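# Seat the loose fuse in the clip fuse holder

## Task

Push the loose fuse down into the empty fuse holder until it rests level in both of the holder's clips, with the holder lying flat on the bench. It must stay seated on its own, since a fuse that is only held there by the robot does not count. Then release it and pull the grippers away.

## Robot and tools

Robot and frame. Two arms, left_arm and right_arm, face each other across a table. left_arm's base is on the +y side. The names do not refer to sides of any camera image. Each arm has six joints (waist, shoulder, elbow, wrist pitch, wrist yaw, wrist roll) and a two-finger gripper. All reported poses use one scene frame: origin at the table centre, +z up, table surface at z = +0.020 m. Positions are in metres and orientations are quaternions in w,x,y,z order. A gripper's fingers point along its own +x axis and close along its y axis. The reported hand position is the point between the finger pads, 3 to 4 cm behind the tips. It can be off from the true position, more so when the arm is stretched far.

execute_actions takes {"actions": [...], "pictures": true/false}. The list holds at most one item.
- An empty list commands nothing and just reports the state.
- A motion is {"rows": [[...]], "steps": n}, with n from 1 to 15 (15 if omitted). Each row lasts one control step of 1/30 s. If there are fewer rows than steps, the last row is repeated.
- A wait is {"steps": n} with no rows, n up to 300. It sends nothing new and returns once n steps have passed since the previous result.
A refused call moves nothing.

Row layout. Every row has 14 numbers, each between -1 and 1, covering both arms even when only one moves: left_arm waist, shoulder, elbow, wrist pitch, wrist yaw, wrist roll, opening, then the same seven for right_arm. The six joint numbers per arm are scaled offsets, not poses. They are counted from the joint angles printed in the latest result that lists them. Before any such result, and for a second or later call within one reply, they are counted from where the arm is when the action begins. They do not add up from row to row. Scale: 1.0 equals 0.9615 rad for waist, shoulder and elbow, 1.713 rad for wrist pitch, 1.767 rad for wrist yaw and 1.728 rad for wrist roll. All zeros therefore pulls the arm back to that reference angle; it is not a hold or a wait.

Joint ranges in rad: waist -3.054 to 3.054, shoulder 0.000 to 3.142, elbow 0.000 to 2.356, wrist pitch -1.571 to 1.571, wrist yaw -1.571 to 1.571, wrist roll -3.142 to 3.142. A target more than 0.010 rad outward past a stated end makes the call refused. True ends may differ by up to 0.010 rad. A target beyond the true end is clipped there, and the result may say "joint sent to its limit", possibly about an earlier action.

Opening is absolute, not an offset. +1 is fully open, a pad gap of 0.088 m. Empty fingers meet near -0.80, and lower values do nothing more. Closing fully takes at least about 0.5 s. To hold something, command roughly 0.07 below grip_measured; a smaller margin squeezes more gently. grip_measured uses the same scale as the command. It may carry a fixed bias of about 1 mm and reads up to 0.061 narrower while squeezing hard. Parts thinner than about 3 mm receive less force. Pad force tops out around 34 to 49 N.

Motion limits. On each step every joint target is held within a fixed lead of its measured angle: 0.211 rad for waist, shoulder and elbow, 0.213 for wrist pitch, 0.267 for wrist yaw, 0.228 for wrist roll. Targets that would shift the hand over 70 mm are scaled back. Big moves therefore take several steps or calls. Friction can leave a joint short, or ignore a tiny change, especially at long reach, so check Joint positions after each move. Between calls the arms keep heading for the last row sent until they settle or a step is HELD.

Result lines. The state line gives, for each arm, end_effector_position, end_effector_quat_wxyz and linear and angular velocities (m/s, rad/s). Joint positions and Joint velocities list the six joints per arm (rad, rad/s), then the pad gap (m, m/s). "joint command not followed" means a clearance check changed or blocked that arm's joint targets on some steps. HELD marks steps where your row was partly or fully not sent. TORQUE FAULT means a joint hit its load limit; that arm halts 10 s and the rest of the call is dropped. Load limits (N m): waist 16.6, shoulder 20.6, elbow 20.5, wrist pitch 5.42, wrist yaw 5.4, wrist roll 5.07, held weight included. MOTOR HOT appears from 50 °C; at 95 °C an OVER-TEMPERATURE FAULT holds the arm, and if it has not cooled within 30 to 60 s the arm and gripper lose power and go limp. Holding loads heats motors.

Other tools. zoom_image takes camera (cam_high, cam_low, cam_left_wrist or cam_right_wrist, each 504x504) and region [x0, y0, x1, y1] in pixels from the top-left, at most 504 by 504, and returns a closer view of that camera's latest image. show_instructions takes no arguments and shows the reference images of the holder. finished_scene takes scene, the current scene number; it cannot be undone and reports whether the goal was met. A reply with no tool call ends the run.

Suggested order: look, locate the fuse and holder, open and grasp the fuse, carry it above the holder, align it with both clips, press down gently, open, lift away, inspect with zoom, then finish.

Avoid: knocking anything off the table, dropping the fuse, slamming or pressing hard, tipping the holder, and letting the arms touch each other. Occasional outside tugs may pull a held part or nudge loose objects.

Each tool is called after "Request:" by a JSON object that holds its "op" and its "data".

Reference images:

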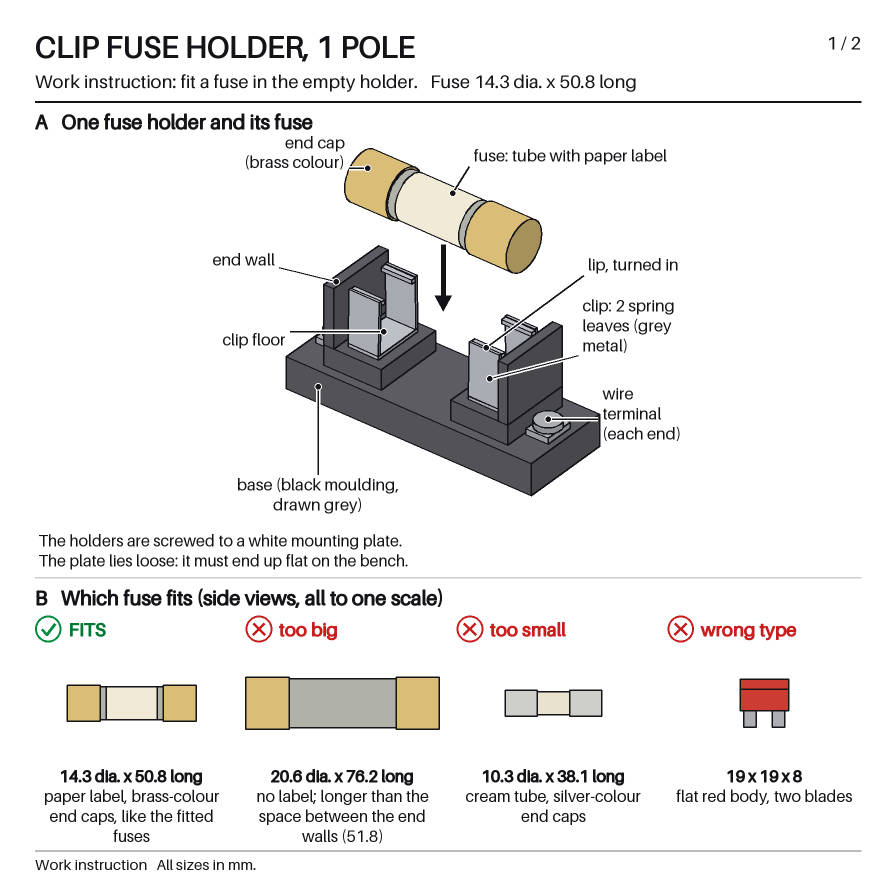

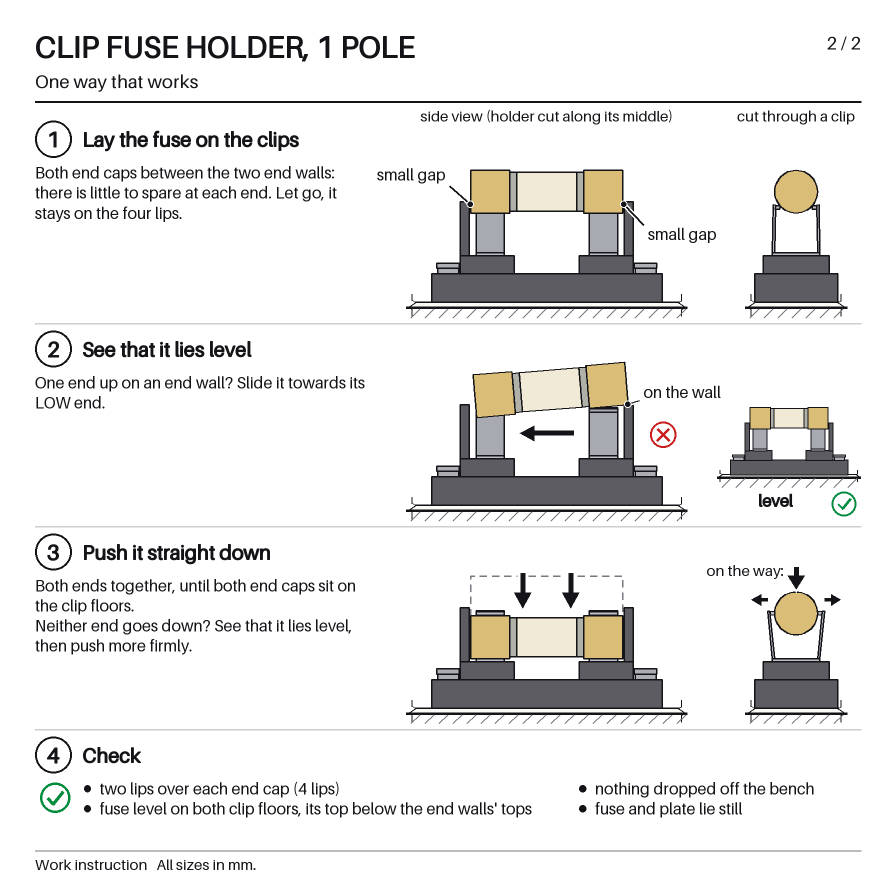

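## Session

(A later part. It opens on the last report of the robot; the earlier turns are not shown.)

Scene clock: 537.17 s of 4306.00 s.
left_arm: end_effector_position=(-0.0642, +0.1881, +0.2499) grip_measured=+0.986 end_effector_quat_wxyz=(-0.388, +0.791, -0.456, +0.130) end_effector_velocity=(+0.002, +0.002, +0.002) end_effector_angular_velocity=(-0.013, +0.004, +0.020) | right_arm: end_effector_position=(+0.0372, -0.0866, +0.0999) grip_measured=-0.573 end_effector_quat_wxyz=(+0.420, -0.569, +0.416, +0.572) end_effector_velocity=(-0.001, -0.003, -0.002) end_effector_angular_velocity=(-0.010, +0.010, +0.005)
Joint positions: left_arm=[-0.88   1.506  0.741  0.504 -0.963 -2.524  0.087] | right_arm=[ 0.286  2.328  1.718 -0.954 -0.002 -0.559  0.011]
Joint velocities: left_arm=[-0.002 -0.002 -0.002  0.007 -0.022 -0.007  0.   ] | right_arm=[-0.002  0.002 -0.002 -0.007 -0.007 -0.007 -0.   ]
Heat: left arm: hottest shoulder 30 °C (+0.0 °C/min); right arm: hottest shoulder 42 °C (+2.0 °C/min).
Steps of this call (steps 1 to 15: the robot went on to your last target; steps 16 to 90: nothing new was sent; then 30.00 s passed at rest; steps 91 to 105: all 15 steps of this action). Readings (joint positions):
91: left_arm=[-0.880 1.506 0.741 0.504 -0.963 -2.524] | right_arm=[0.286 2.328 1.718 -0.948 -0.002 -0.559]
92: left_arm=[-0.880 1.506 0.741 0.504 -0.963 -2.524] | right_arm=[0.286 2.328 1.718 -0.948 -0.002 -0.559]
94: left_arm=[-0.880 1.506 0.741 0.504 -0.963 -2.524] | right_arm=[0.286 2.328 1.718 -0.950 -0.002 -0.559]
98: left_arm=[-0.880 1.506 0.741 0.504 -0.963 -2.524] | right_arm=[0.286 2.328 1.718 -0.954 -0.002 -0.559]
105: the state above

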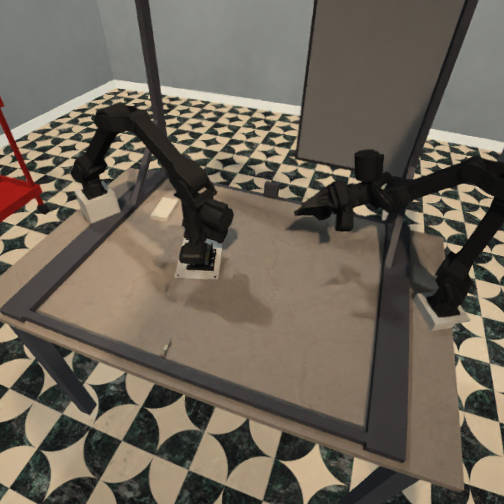

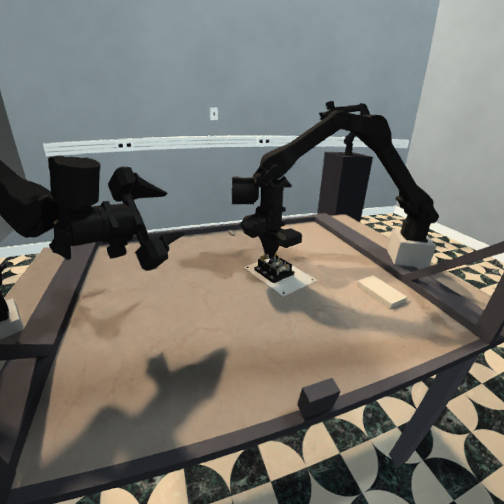

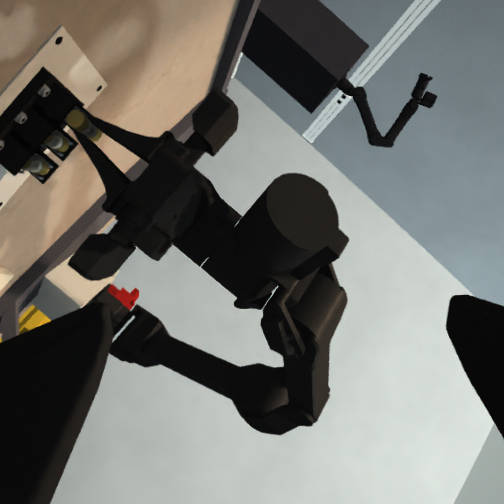

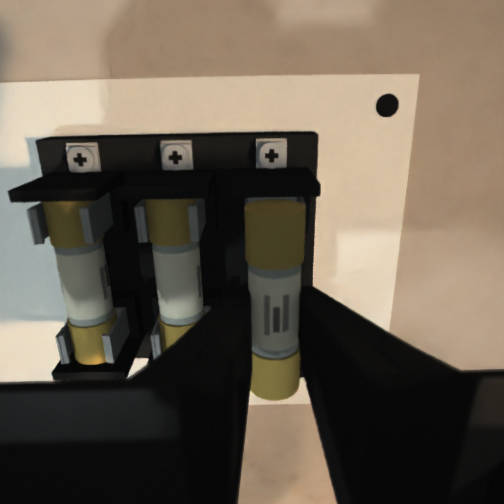

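Request:
{"op": "execute_actions", "data": {"actions": [{"rows": [[0,0,0,0,0,0,1, 0,0.008,0,0,0,0,-0.66],[0,0,0,0,0,0,1, 0,0.012,0,0.001,0,0,-0.66],[0,0,0,0,0,0,1, 0,0.014,0,0.001,0,0,-0.66],[0,0,0,0,0,0,1, 0,0.016,0,0.0015,0,0,-0.66],[0,0,0,0,0,0,1, 0,0.017,0,0.002,0,0,-0.66]], "steps": 15}]}}

Request:
{"op": "zoom_image", "data": {"camera": "cam_right_wrist", "region": [200, 150, 340, 290]}}

Request:
{"op": "zoom_image", "data": {"camera": "cam_left_wrist", "region": [20, 70, 130, 180]}}

Scene clock: 548.93 s of 4306.00 s.
left_arm: end_effector_position=(-0.0642, +0.1881, +0.2499) grip_measured=+0.986 end_effector_quat_wxyz=(-0.388, +0.791, -0.456, +0.130) end_effector_velocity=(+0.000, +0.001, +0.001) end_effector_angular_velocity=(-0.002, +0.003, +0.006) | right_arm: end_effector_position=(+0.0372, -0.0869, +0.0973) grip_measured=-0.573 end_effector_quat_wxyz=(+0.418, -0.569, +0.418, +0.571) end_effector_velocity=(-0.003, -0.003, +0.002) end_effector_angular_velocity=(-0.011, +0.026, +0.005)
Joint positions: left_arm=[-0.88   1.506  0.741  0.504 -0.963 -2.524  0.087] | right_arm=[ 0.286  2.335  1.718 -0.952 -0.002 -0.559  0.011]
Joint velocities: left_arm=[-0.002 -0.002  0.002 -0.007 -0.007 -0.007 -0.   ] | right_arm=[-0.002 -0.002  0.002 -0.022 -0.022 -0.007 -0.   ]
Heat: left arm: hottest shoulder 30 °C (+0.0 °C/min); right arm: hottest shoulder 43 °C (+3.0 °C/min).
Steps of this call (steps 1 to 15: the robot went on to your last target; steps 16 to 90: nothing new was sent; then 8.27 s passed at rest; steps 91 to 105: all 15 steps of this action). Readings (joint positions):
91: left_arm=[-0.880 1.506 0.741 0.504 -0.963 -2.524] | right_arm=[0.286 2.328 1.718 -0.954 -0.002 -0.559]
92: left_arm=[-0.880 1.506 0.741 0.504 -0.963 -2.524] | right_arm=[0.286 2.328 1.718 -0.954 -0.002 -0.559]
94: left_arm=[-0.880 1.506 0.741 0.504 -0.963 -2.524] | right_arm=[0.286 2.330 1.718 -0.954 -0.002 -0.559]
98: left_arm=[-0.880 1.506 0.741 0.504 -0.963 -2.524] | right_arm=[0.286 2.335 1.718 -0.952 -0.002 -0.559]
105: the state above

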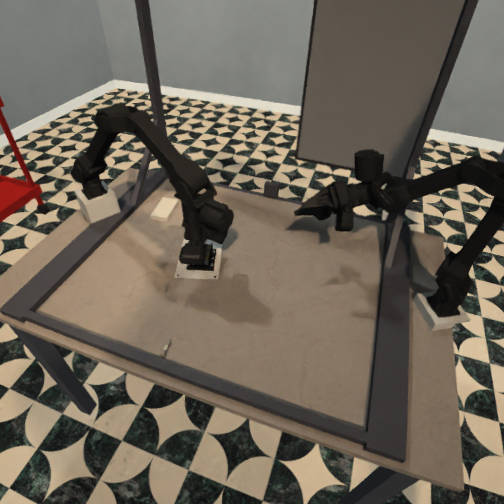

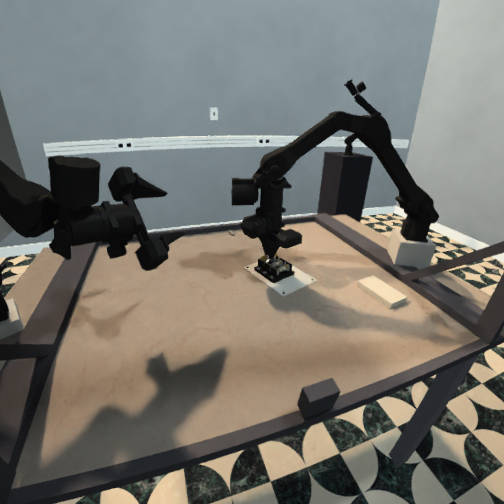

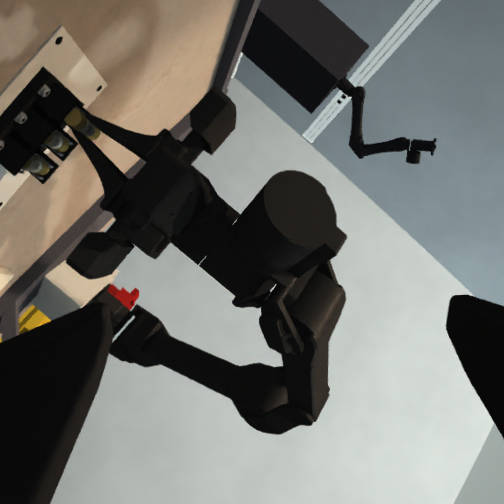

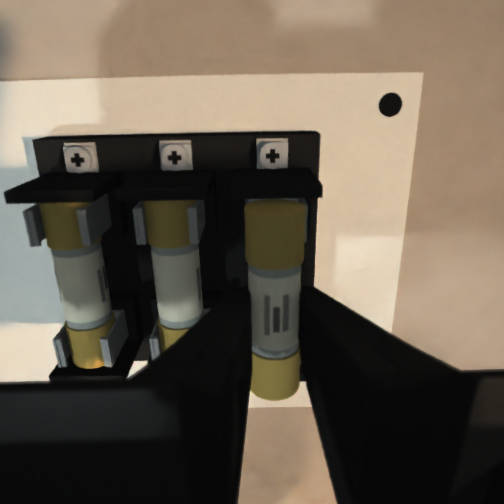

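Region (200, 150, 340, 290) of cam_right_wrist's 504x504 image, scaled by 3.600, with more detail than that image has.

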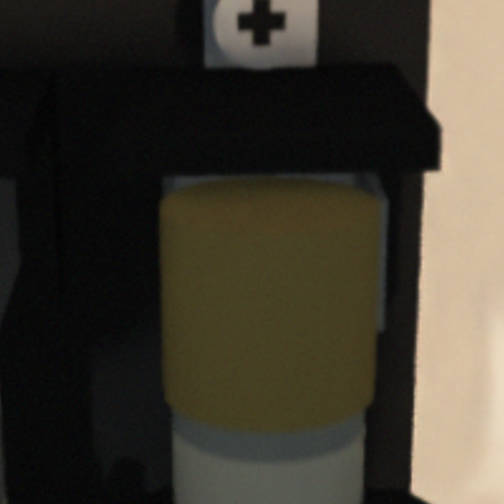

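Region (20, 70, 130, 180) of cam_left_wrist's 504x504 image, scaled by 4.582, with more detail than that image has.

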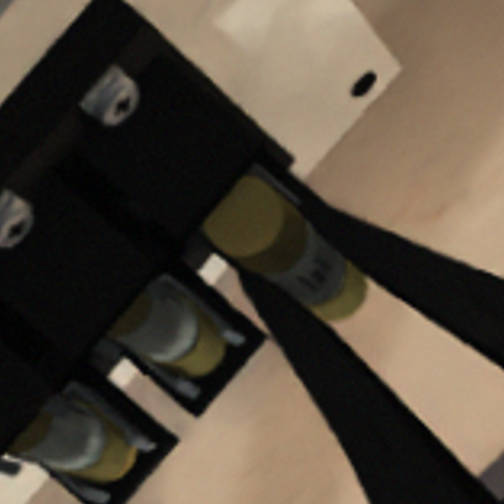

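Request:
{"op": "execute_actions", "data": {"actions": [{"rows": [[0,0,0,0,0,0,1, 0,0.008,0,0.001,0,0,-0.66],[0,0,0,0,0,0,1, 0,0.012,0,0.002,0,0,-0.66],[0,0,0,0,0,0,1, 0,0.014,0,0.0025,0,0,-0.66],[0,0,0,0,0,0,1, 0,0.0155,0,0.003,0,0,-0.66],[0,0,0,0,0,0,1, 0,0.0155,0,0.0038,0,0,-0.66]], "steps": 15}]}}

Request:
{"op": "zoom_image", "data": {"camera": "cam_right_wrist", "region": [180, 150, 380, 420]}}

Request:
{"op": "zoom_image", "data": {"camera": "cam_left_wrist", "region": [20, 70, 130, 180]}}

Scene clock: 560.97 s of 4306.00 s.
left_arm: end_effector_position=(-0.0642, +0.1881, +0.2499) grip_measured=+0.986 end_effector_quat_wxyz=(-0.388, +0.791, -0.456, +0.130) end_effector_velocity=(+0.000, +0.003, +0.001) end_effector_angular_velocity=(-0.012, +0.012, +0.017) | right_arm: end_effector_position=(+0.0373, -0.0865, +0.0965) grip_measured=-0.573 end_effector_quat_wxyz=(+0.419, -0.569, +0.417, +0.571) end_effector_velocity=(-0.001, -0.002, +0.000) end_effector_angular_velocity=(-0.002, +0.023, -0.015)
Joint positions: left_arm=[-0.88   1.506  0.741  0.504 -0.963 -2.524  0.087] | right_arm=[ 0.286  2.336  1.718 -0.949 -0.002 -0.559  0.011]
Joint velocities: left_arm=[-0.007 -0.007 -0.002 -0.007 -0.022 -0.022 -0.   ] | right_arm=[-0.007 -0.002 -0.002 -0.007 -0.022  0.007 -0.   ]
Heat: left arm: hottest shoulder 30 °C (+0.0 °C/min); right arm: hottest shoulder 43 °C (+2.0 °C/min).
Steps of this call (steps 1 to 15: the robot went on to your last target; steps 16 to 90: nothing new was sent; then 8.53 s passed at rest; steps 91 to 105: all 15 steps of this action). Readings (joint positions):
91: left_arm=[-0.880 1.506 0.741 0.504 -0.963 -2.524] | right_arm=[0.286 2.335 1.718 -0.952 -0.002 -0.559]
92: left_arm=[-0.880 1.506 0.741 0.504 -0.963 -2.524] | right_arm=[0.286 2.335 1.718 -0.952 -0.002 -0.559]
94: left_arm=[-0.880 1.506 0.741 0.504 -0.963 -2.524] | right_arm=[0.286 2.335 1.718 -0.952 -0.002 -0.559]
98: left_arm=[-0.880 1.506 0.741 0.504 -0.963 -2.524] | right_arm=[0.286 2.336 1.718 -0.950 -0.002 -0.559]
105: the state above

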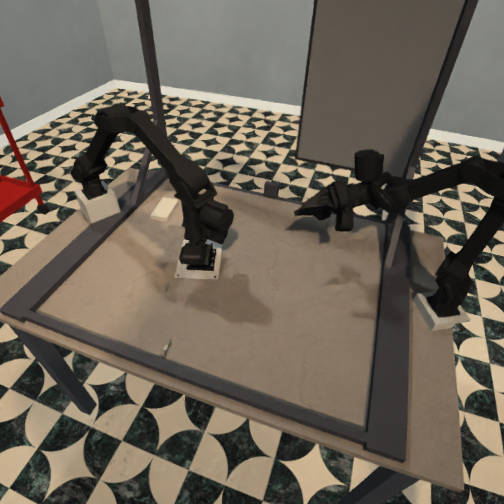

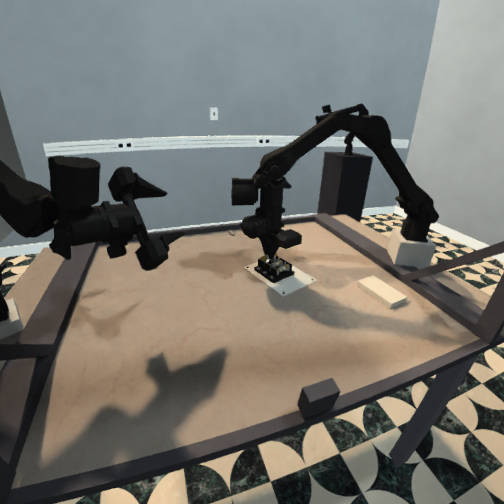

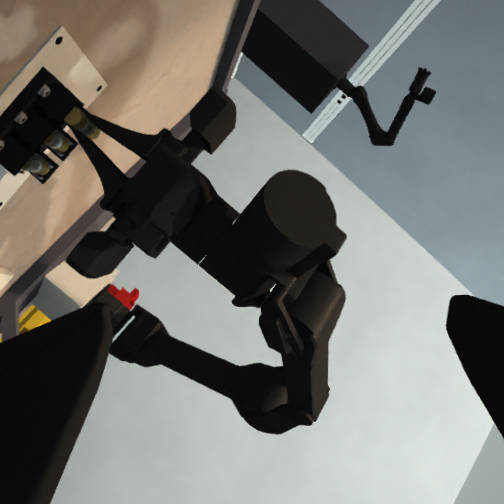

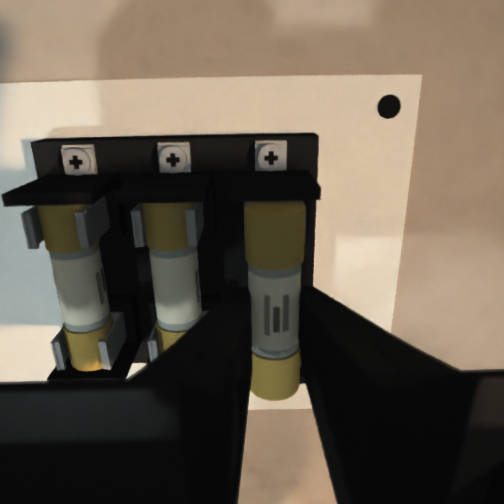

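Region (180, 150, 380, 420) of cam_right_wrist's 504x504 image, scaled by 1.867, with more detail than that image has; it fills the left 373 columns of this view, and the rest is white.

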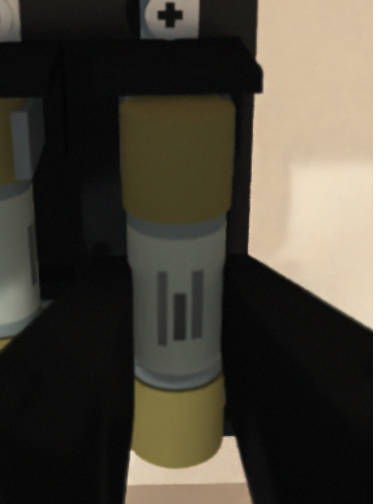

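Region (20, 70, 130, 180) of cam_left_wrist's 504x504 image, scaled by 4.582, with more detail than that image has.

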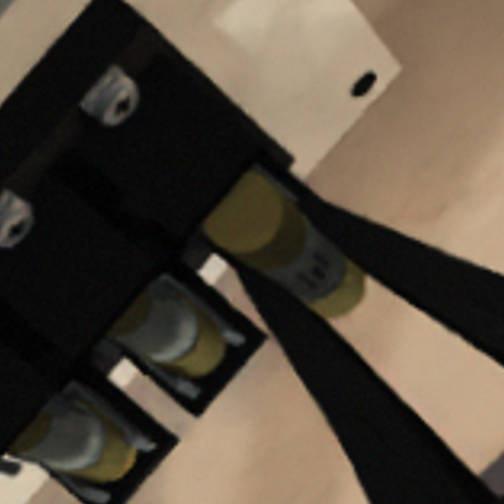

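Request:
{"op": "execute_actions", "data": {"actions": [{"rows": [[0,0,0,0,0,0,1, 0,0,0,0,0,0,-0.60],[0,0,0,0,0,0,1, 0,0,0,0,0,0,-0.56],[0,0,0,0,0,0,1, 0,0,0,0,0,0,-0.53],[0,0,0,0,0,0,1, 0,0,0,0,0,0,-0.50],[0,0,0,0,0,0,1, 0,0,0,0,0,0,-0.46],[0,0,0,0,0,0,1, 0,0,0,0,0,0,-0.42],[0,0,0,0,0,0,1, 0,0,0,0,0,0,-0.38]], "steps": 12}], "pictures": false}}

Request:
{"op": "execute_actions", "data": {"actions": [{"rows": [[0,0,0,0,0,0,1, 0,-0.012,0.01,-0.002,0,0,-0.38],[0,0,0,0,0,0,1, 0,-0.016,0.014,-0.005,0,0,-0.38],[0,0,0,0,0,0,1, 0,-0.02,0.018,-0.009,0,0,-0.38],[0,0,0,0,0,0,1, 0,-0.024,0.022,-0.014,0,0,-0.38],[0,0,0,0,0,0,1, 0,-0.028,0.027,-0.019,0,0,-0.38],[0,0,0,0,0,0,1, 0,-0.032,0.032,-0.024,0,0,-0.38],[0,0,0,0,0,0,1, 0,-0.036,0.037,-0.029,0,0,-0.38],[0,0,0,0,0,0,1, 0,-0.04,0.042,-0.034,0,0,-0.38],[0,0,0,0,0,0,1, 0,-0.042,0.045,-0.038,0,0,-0.38]], "steps": 15}]}}

Scene clock: 590.70 s of 4306.00 s.
left_arm: end_effector_position=(-0.0642, +0.1881, +0.2499) grip_measured=+0.986 end_effector_quat_wxyz=(-0.388, +0.791, -0.456, +0.130) end_effector_velocity=(+0.004, +0.003, -0.000) end_effector_angular_velocity=(+0.001, -0.002, +0.025) | right_arm: end_effector_position=(+0.0373, -0.0865, +0.0965) grip_measured=-0.397 end_effector_quat_wxyz=(+0.419, -0.569, +0.417, +0.571) end_effector_velocity=(-0.000, -0.001, +0.002) end_effector_angular_velocity=(-0.001, +0.008, +0.005)
Joint positions: left_arm=[-0.88   1.506  0.741  0.504 -0.963 -2.524  0.087] | right_arm=[ 0.286  2.336  1.718 -0.949 -0.002 -0.559  0.02 ]
Joint velocities: left_arm=[ 0.002 -0.002 -0.002 -0.007 -0.022 -0.007 -0.   ] | right_arm=[-0.002 -0.002  0.002 -0.007 -0.007 -0.007  0.007]
Heat: left arm: hottest shoulder 31 °C (+1.0 °C/min); right arm: hottest shoulder 42 °C (+0.0 °C/min).
Steps of this call (steps 1 to 15: the robot went on to your last target; steps 16 to 90: nothing new was sent; then 26.33 s passed at rest; steps 91 to 102: all 12 steps of this action). Readings (joint positions):
91: left_arm=[-0.880 1.506 0.741 0.504 -0.963 -2.524] | right_arm=[0.286 2.336 1.718 -0.949 -0.002 -0.559]
92: left_arm=[-0.880 1.506 0.741 0.504 -0.963 -2.524] | right_arm=[0.286 2.336 1.718 -0.949 -0.002 -0.559]
94: left_arm=[-0.880 1.506 0.741 0.504 -0.963 -2.524] | right_arm=[0.286 2.336 1.718 -0.949 -0.002 -0.559]
98: left_arm=[-0.880 1.506 0.741 0.504 -0.963 -2.524] | right_arm=[0.286 2.336 1.718 -0.949 -0.002 -0.559]
102: the state above

Scene clock: 591.20 s of 4306.00 s.
left_arm: end_effector_position=(-0.0642, +0.1881, +0.2499) grip_measured=+0.986 end_effector_quat_wxyz=(-0.388, +0.791, -0.456, +0.130) end_effector_velocity=(-0.002, -0.002, -0.001) end_effector_angular_velocity=(+0.004, +0.000, -0.020) | right_arm: end_effector_position=(+0.0374, -0.0860, +0.1174) grip_measured=-0.383 end_effector_quat_wxyz=(+0.420, -0.569, +0.416, +0.572) end_effector_velocity=(-0.003, -0.005, +0.000) end_effector_angular_velocity=(-0.016, +0.027, +0.005)
Joint positions: left_arm=[-0.88   1.506  0.741  0.504 -0.963 -2.524  0.087] | right_arm=[ 0.286  2.306  1.752 -1.01  -0.002 -0.559  0.02 ]
Joint velocities: left_arm=[ 0.002  0.002 -0.002  0.007  0.022  0.007 -0.   ] | right_arm=[-0.002 -0.002 -0.002 -0.022 -0.022 -0.007 -0.   ]
Heat: left arm: hottest shoulder 31 °C (+1.0 °C/min); right arm: hottest shoulder 42 °C (+0.0 °C/min).
Steps of this call (steps 1 to 15: all 15 steps of this action). Readings (joint positions):
1: left_arm=[-0.880 1.506 0.741 0.504 -0.963 -2.524] | right_arm=[0.286 2.336 1.718 -0.949 -0.002 -0.559]
2: left_arm=[-0.880 1.506 0.741 0.504 -0.963 -2.524] | right_arm=[0.286 2.336 1.718 -0.950 -0.002 -0.559]
4: left_arm=[-0.880 1.506 0.741 0.504 -0.963 -2.524] | right_arm=[0.286 2.336 1.720 -0.959 -0.002 -0.559]
8: left_arm=[-0.880 1.506 0.741 0.504 -0.963 -2.524] | right_arm=[0.286 2.326 1.733 -0.987 -0.002 -0.559]
15: the state above

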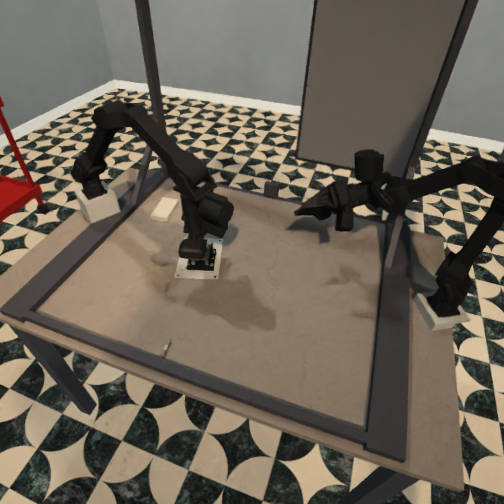

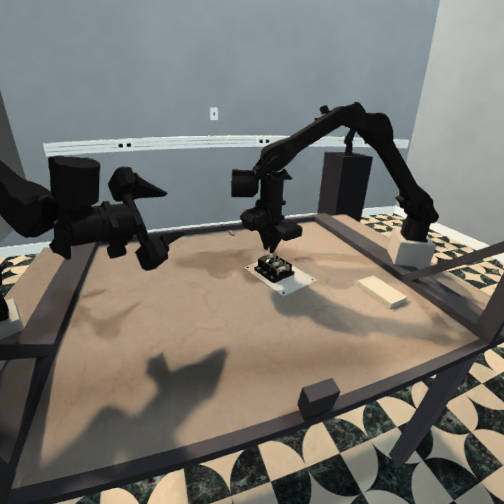

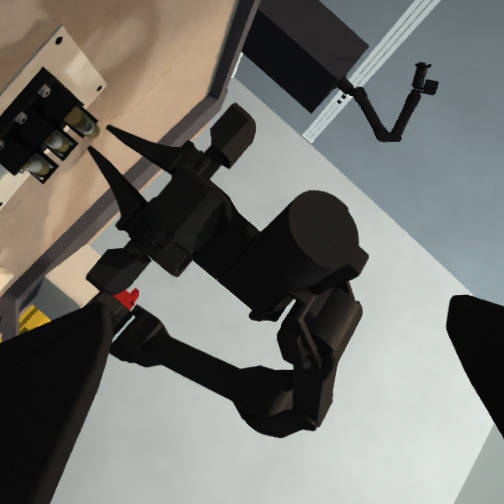

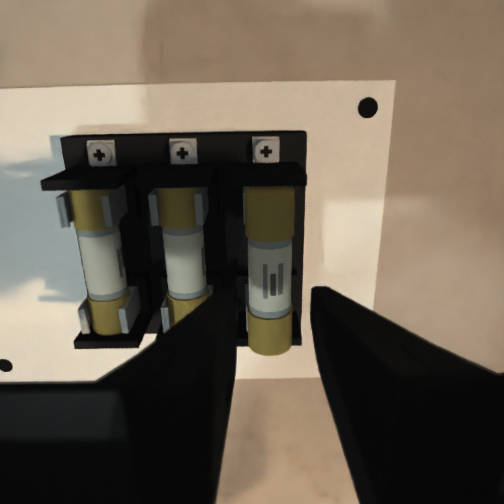

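Request:
{"op": "execute_actions", "data": {"actions": [{"rows": [[0,0,0,0,0,0,1, 0,0,0,-0.003,0,0.05,-0.42],[0,0,0,0,0,0,1, 0,0,0,-0.003,0,0.12,-0.46],[0,0,0,0,0,0,1, 0,0,0,-0.003,0,0.3,-0.50],[0,0,0,0,0,0,1, 0,0,0,-0.003,0,0.912,-0.50]], "steps": 15}], "pictures": false}}

Request:
{"op": "execute_actions", "data": {"actions": [{"steps": 22}]}}

Scene clock: 598.70 s of 4306.00 s.
left_arm: end_effector_position=(-0.0642, +0.1881, +0.2499) grip_measured=+0.986 end_effector_quat_wxyz=(-0.388, +0.791, -0.456, +0.130) end_effector_velocity=(-0.004, +0.000, -0.003) end_effector_angular_velocity=(+0.008, +0.003, -0.013) | right_arm: end_effector_position=(+0.0372, -0.0867, +0.1174) grip_measured=-0.497 end_effector_quat_wxyz=(+0.623, -0.334, +0.622, +0.337) end_effector_velocity=(-0.003, -0.003, +0.002) end_effector_angular_velocity=(-0.013, +0.033, -1.870)
Joint positions: left_arm=[-0.88   1.506  0.741  0.504 -0.963 -2.524  0.087] | right_arm=[ 0.286  2.306  1.752 -1.013 -0.002  0.328  0.015]
Joint velocities: left_arm=[-0.007  0.002 -0.002 -0.007  0.007 -0.007 -0.   ] | right_arm=[-0.002 -0.002  0.002 -0.022 -0.022  1.868 -0.001]
Heat: left arm: hottest shoulder 31 °C (+1.0 °C/min); right arm: hottest shoulder 44 °C (+2.0 °C/min).
Steps of this call (steps 1 to 15: the robot went on to your last target; steps 16 to 90: nothing new was sent; then 4.00 s passed at rest; steps 91 to 105: all 15 steps of this action). Readings (joint positions):
91: left_arm=[-0.880 1.506 0.741 0.504 -0.963 -2.524] | right_arm=[0.286 2.306 1.752 -1.013 -0.002 -0.544]
92: left_arm=[-0.880 1.506 0.741 0.504 -0.963 -2.524] | right_arm=[0.286 2.306 1.752 -1.013 -0.002 -0.498]
94: left_arm=[-0.880 1.506 0.741 0.504 -0.963 -2.524] | right_arm=[0.286 2.306 1.752 -1.013 -0.002 -0.372]
98: left_arm=[-0.880 1.506 0.741 0.504 -0.963 -2.524] | right_arm=[0.286 2.306 1.752 -1.013 -0.002 -0.117]
105: the state above

Scene clock: 599.43 s of 4306.00 s.
left_arm: end_effector_position=(-0.0642, +0.1881, +0.2499) grip_measured=+0.986 end_effector_quat_wxyz=(-0.388, +0.791, -0.456, +0.130) end_effector_velocity=(+0.002, +0.003, -0.000) end_effector_angular_velocity=(-0.008, +0.002, +0.020) | right_arm: end_effector_position=(+0.0372, -0.0868, +0.1174) grip_measured=-0.497 end_effector_quat_wxyz=(+0.699, -0.107, +0.699, +0.109) end_effector_velocity=(-0.005, -0.002, +0.004) end_effector_angular_velocity=(-0.006, +0.024, -0.019)
Joint positions: left_arm=[-0.88   1.506  0.741  0.504 -0.963 -2.524  0.087] | right_arm=[ 0.286  2.306  1.752 -1.014 -0.002  1.01   0.015]
Joint velocities: left_arm=[-0.002 -0.002 -0.007  0.007 -0.022 -0.007 -0.   ] | right_arm=[ 0.002 -0.007  0.002 -0.022 -0.022  0.022 -0.   ]
Heat: left arm: hottest shoulder 31 °C (+1.0 °C/min); right arm: hottest shoulder 44 °C (+2.0 °C/min).
Steps of this call (steps 1 to 22: the robot went on to your last target). Readings (joint positions):
1: left_arm=[-0.880 1.506 0.741 0.504 -0.963 -2.524] | right_arm=[0.286 2.306 1.752 -1.013 -0.002 0.392]
2: left_arm=[-0.880 1.506 0.741 0.504 -0.963 -2.524] | right_arm=[0.286 2.306 1.752 -1.013 -0.002 0.456]
4: left_arm=[-0.880 1.506 0.741 0.504 -0.963 -2.524] | right_arm=[0.286 2.306 1.752 -1.013 -0.002 0.584]
8: left_arm=[-0.880 1.506 0.741 0.504 -0.963 -2.524] | right_arm=[0.286 2.306 1.752 -1.013 -0.002 0.838]
22: the state above

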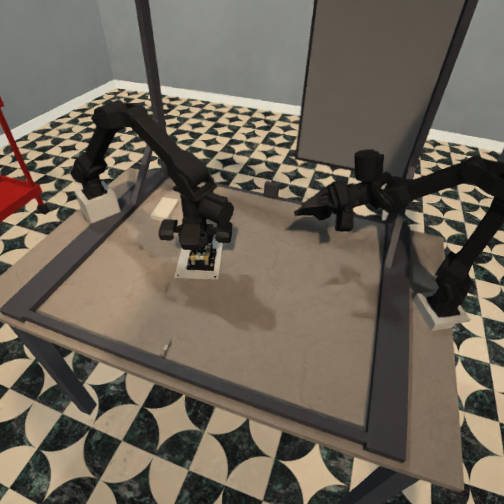

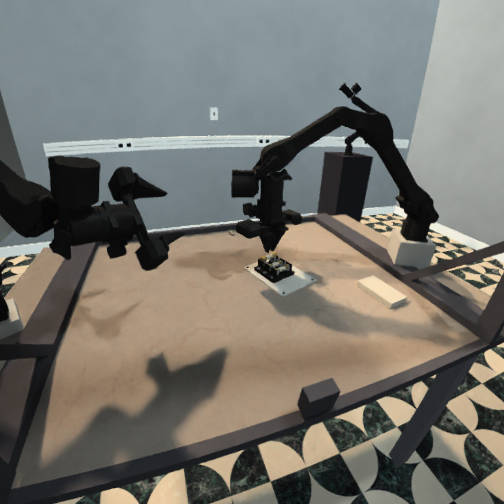

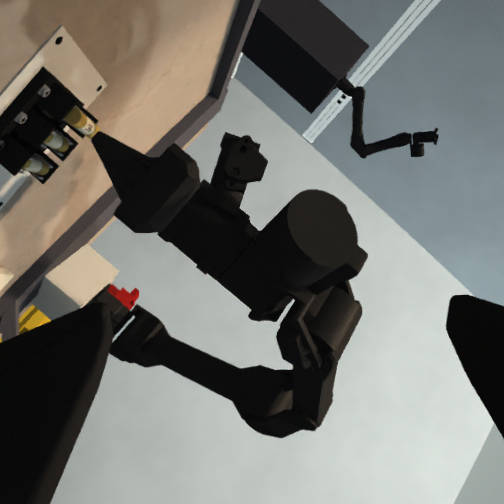

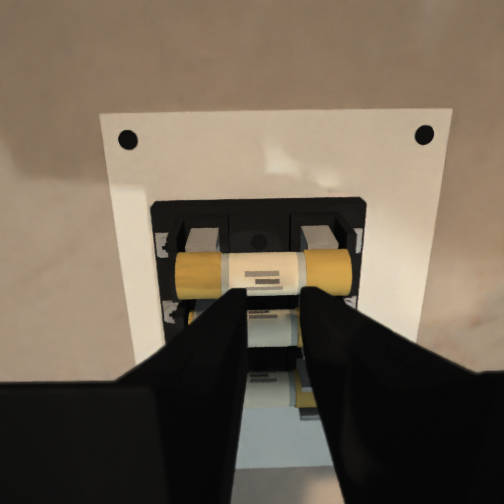

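Request:
{"op": "zoom_image", "data": {"camera": "cam_right_wrist", "region": [140, 180, 390, 370]}}

Request:
{"op": "zoom_image", "data": {"camera": "cam_left_wrist", "region": [20, 70, 150, 200]}}

Region (140, 180, 390, 370) of cam_right_wrist's 504x504 image, scaled by 2.016, with more detail than that image has; it fills the top 383 rows of this view, and the rest is white.

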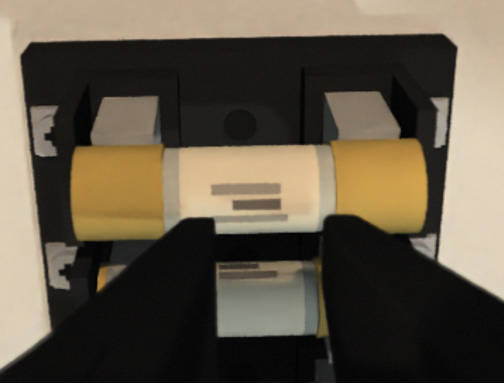

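Region (20, 70, 150, 200) of cam_left_wrist's 504x504 image, scaled by 3.877, with more detail than that image has.

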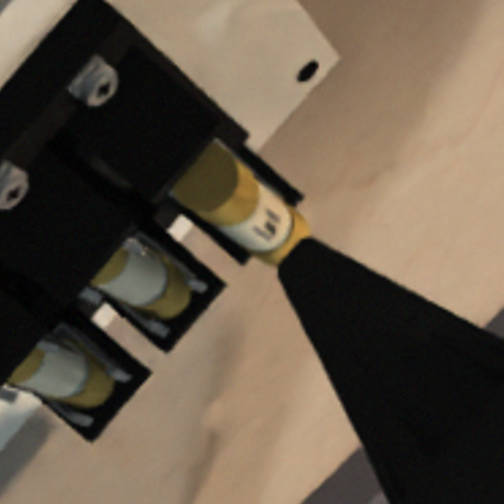

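Request:
{"op": "execute_actions", "data": {"actions": [{"rows": [[0,0,0,0,0,0,1, 0.003,0.008,0,0.002,0,0,-0.50],[0,0,0,0,0,0,1, 0.005,0.012,0,0.004,0,0,-0.50],[0,0,0,0,0,0,1, 0.0062,0.015,0,0.006,0,0,-0.50],[0,0,0,0,0,0,1, 0.0062,0.018,0,0.008,0,0,-0.50],[0,0,0,0,0,0,1, 0.0062,0.021,0,0.01,0,0,-0.50],[0,0,0,0,0,0,1, 0.0062,0.024,0,0.0123,0,0,-0.50],[0,0,0,0,0,0,1, 0.0062,0.027,0,0.0123,0,0,-0.50],[0,0,0,0,0,0,1, 0.0062,0.029,0,0.0123,0,0,-0.50]], "steps": 15}]}}

Request:
{"op": "zoom_image", "data": {"camera": "cam_right_wrist", "region": [140, 180, 390, 370]}}

Request:
{"op": "zoom_image", "data": {"camera": "cam_left_wrist", "region": [20, 70, 150, 200]}}

Scene clock: 630.73 s of 4306.00 s.
left_arm: end_effector_position=(-0.0642, +0.1881, +0.2499) grip_measured=+0.986 end_effector_quat_wxyz=(-0.388, +0.791, -0.456, +0.130) end_effector_velocity=(+0.002, +0.003, -0.000) end_effector_angular_velocity=(+0.001, -0.002, +0.020) | right_arm: end_effector_position=(+0.0364, -0.0845, +0.1091) grip_measured=-0.497 end_effector_quat_wxyz=(+0.698, -0.108, +0.699, +0.110) end_effector_velocity=(+0.001, -0.006, +0.000) end_effector_angular_velocity=(-0.023, -0.002, +0.005)
Joint positions: left_arm=[-0.88   1.506  0.741  0.504 -0.963 -2.524  0.087] | right_arm=[ 0.289  2.326  1.752 -0.995 -0.002  1.011  0.015]
Joint velocities: left_arm=[-0.002 -0.002 -0.002 -0.007 -0.022 -0.007 -0.   ] | right_arm=[-0.002 -0.002 -0.002 -0.022  0.007 -0.007 -0.   ]
Heat: left arm: hottest shoulder 31 °C (+1.0 °C/min); right arm: hottest shoulder 46 °C (+4.0 °C/min).
Steps of this call (steps 1 to 30: the robot went on to your last target; steps 31 to 90: nothing new was sent; then 27.80 s passed at rest; steps 91 to 105: all 15 steps of this action). Readings (joint positions):
91: left_arm=[-0.880 1.506 0.741 0.504 -0.963 -2.524] | right_arm=[0.286 2.306 1.752 -1.014 -0.002 1.011]
92: left_arm=[-0.880 1.506 0.741 0.504 -0.963 -2.524] | right_arm=[0.286 2.306 1.752 -1.014 -0.002 1.011]
94: left_arm=[-0.880 1.506 0.741 0.504 -0.963 -2.524] | right_arm=[0.287 2.307 1.752 -1.009 -0.002 1.011]
98: left_arm=[-0.880 1.506 0.741 0.504 -0.963 -2.524] | right_arm=[0.289 2.317 1.752 -0.998 -0.002 1.011]
105: the state above

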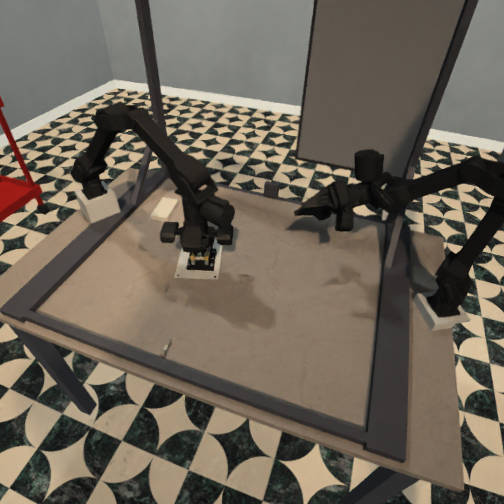

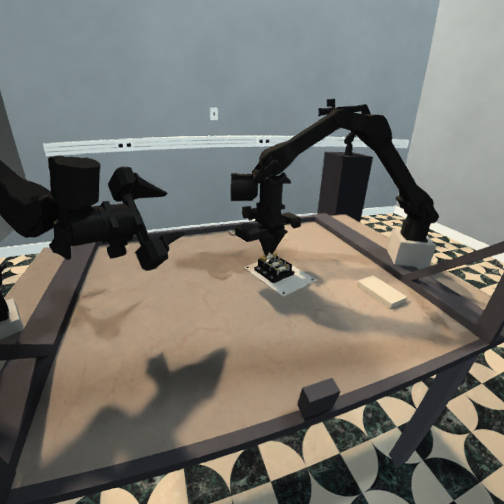

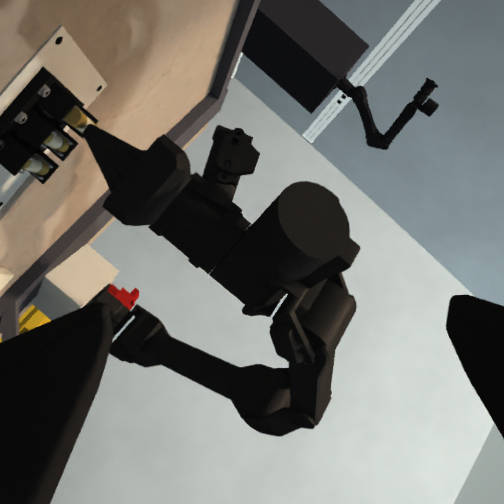

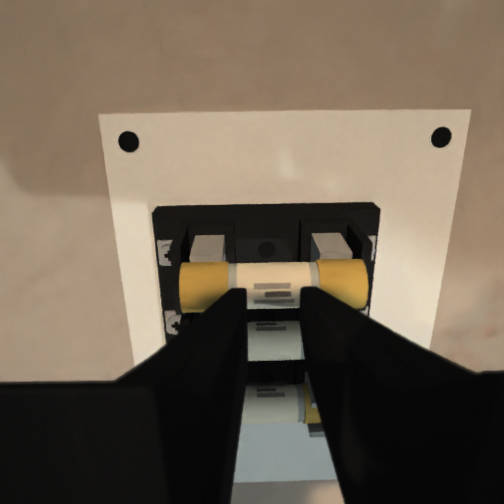

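Region (140, 180, 390, 370) of cam_right_wrist's 504x504 image, scaled by 2.016, with more detail than that image has; it fills the top 383 rows of this view, and the rest is white.

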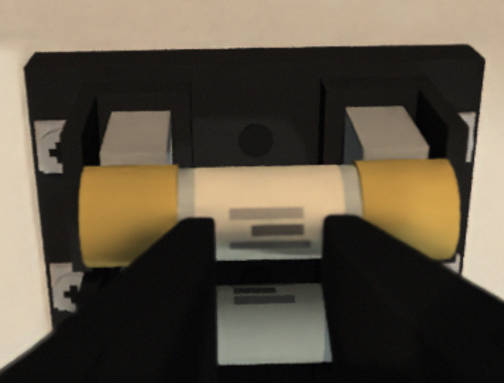

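Region (20, 70, 150, 200) of cam_left_wrist's 504x504 image, scaled by 3.877, with more detail than that image has.

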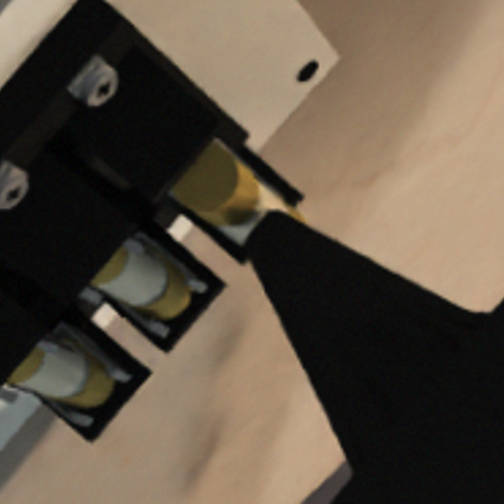

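Request:
{"op": "execute_actions", "data": {"actions": [{"rows": [[0,0,0,0,0,0,1, -0.004,0,0,0.002,0,0,-0.50],[0,0,0,0,0,0,1, -0.0065,0,0,0.003,0,0,-0.50],[0,0,0,0,0,0,1, -0.0065,0,0,0.003,0,0,-0.50],[0,0,0,0,0,0,1, -0.0065,0.005,0,0.003,0,0,-0.50],[0,0,0,0,0,0,1, -0.0065,0.01,0,0.004,0,0,-0.50],[0,0,0,0,0,0,1, -0.0065,0.013,0,0.004,0,0,-0.50],[0,0,0,0,0,0,1, -0.0065,0.016,0,0.005,0,0,-0.50],[0,0,0,0,0,0,1, -0.0065,0.018,-0.002,0.005,0,0,-0.50],[0,0,0,0,0,0,1, -0.0065,0.02,-0.004,0.0055,0,0,-0.50],[0,0,0,0,0,0,1, -0.0065,0.023,-0.006,0.0055,0,0,-0.50],[0,0,0,0,0,0,1, -0.0065,0.026,-0.008,0.006,0,0,-0.50],[0,0,0,0,0,0,1, -0.0065,0.03,-0.01,0.006,0,0,-0.50]], "steps": 15}]}}

Request:
{"op": "zoom_image", "data": {"camera": "cam_right_wrist", "region": [140, 180, 390, 370]}}

Scene clock: 655.97 s of 4306.00 s.
left_arm: end_effector_position=(-0.0642, +0.1881, +0.2499) grip_measured=+0.986 end_effector_quat_wxyz=(-0.388, +0.791, -0.456, +0.130) end_effector_velocity=(-0.002, +0.000, -0.001) end_effector_angular_velocity=(-0.005, +0.017, -0.006) | right_arm: end_effector_position=(+0.0380, -0.0842, +0.1056) grip_measured=-0.497 end_effector_quat_wxyz=(+0.698, -0.107, +0.699, +0.108) end_effector_velocity=(-0.003, -0.001, +0.000) end_effector_angular_velocity=(-0.002, +0.023, +0.020)
Joint positions: left_arm=[-0.88   1.506  0.741  0.504 -0.963 -2.524  0.087] | right_arm=[ 0.286  2.334  1.752 -0.988 -0.002  1.011  0.015]
Joint velocities: left_arm=[-0.002 -0.002 -0.002 -0.007  0.007 -0.022 -0.   ] | right_arm=[-0.002 -0.002 -0.002 -0.007 -0.022 -0.022 -0.   ]
Heat: left arm: hottest shoulder 31 °C (+0.0 °C/min); right arm: hottest shoulder 46 °C (+3.0 °C/min).
Steps of this call (steps 1 to 15: the robot went on to your last target; steps 16 to 90: nothing new was sent; then 21.73 s passed at rest; steps 91 to 105: all 15 steps of this action). Readings (joint positions):
91: left_arm=[-0.880 1.506 0.741 0.504 -0.963 -2.524] | right_arm=[0.289 2.326 1.752 -0.994 -0.002 1.011]
92: left_arm=[-0.880 1.506 0.741 0.504 -0.963 -2.524] | right_arm=[0.289 2.326 1.752 -0.994 -0.002 1.011]
94: left_arm=[-0.880 1.506 0.741 0.504 -0.963 -2.524] | right_arm=[0.288 2.326 1.752 -0.992 -0.002 1.011]
98: left_arm=[-0.880 1.506 0.741 0.504 -0.963 -2.524] | right_arm=[0.287 2.327 1.752 -0.990 -0.002 1.011]
105: the state above

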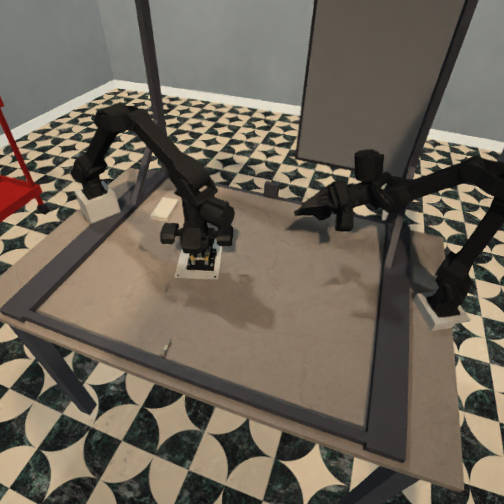

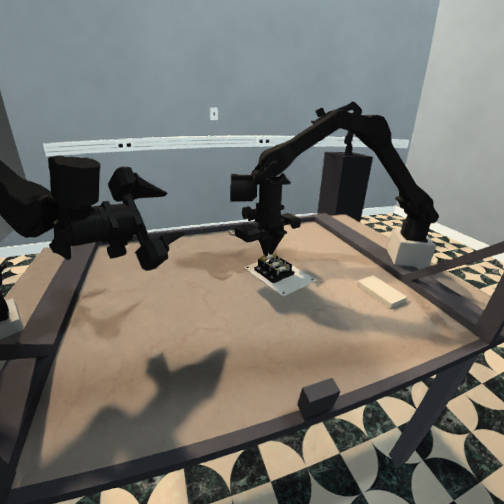

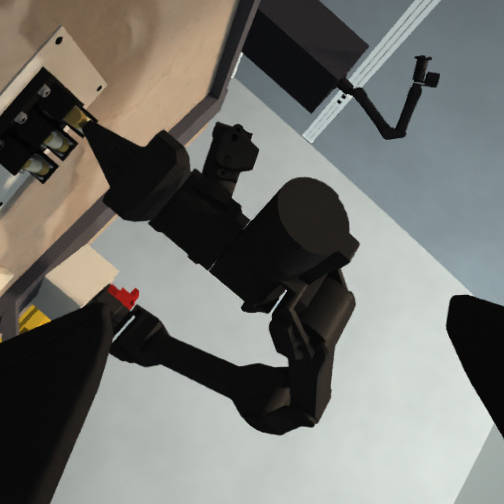

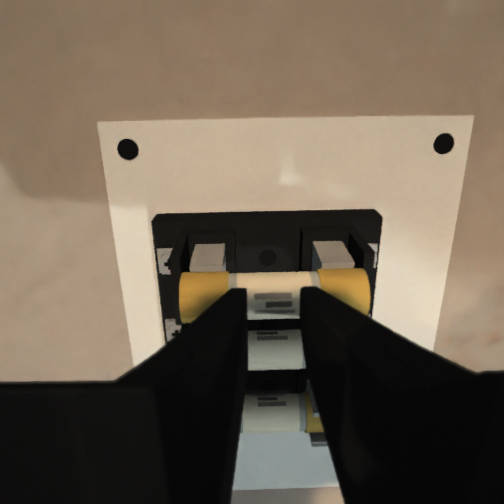

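Region (140, 180, 390, 370) of cam_right_wrist's 504x504 image, scaled by 2.016, with more detail than that image has; it fills the top 383 rows of this view, and the rest is white.

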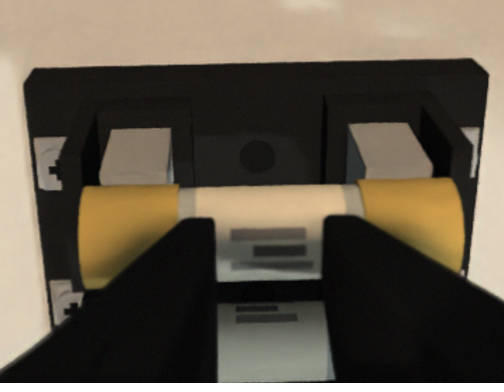

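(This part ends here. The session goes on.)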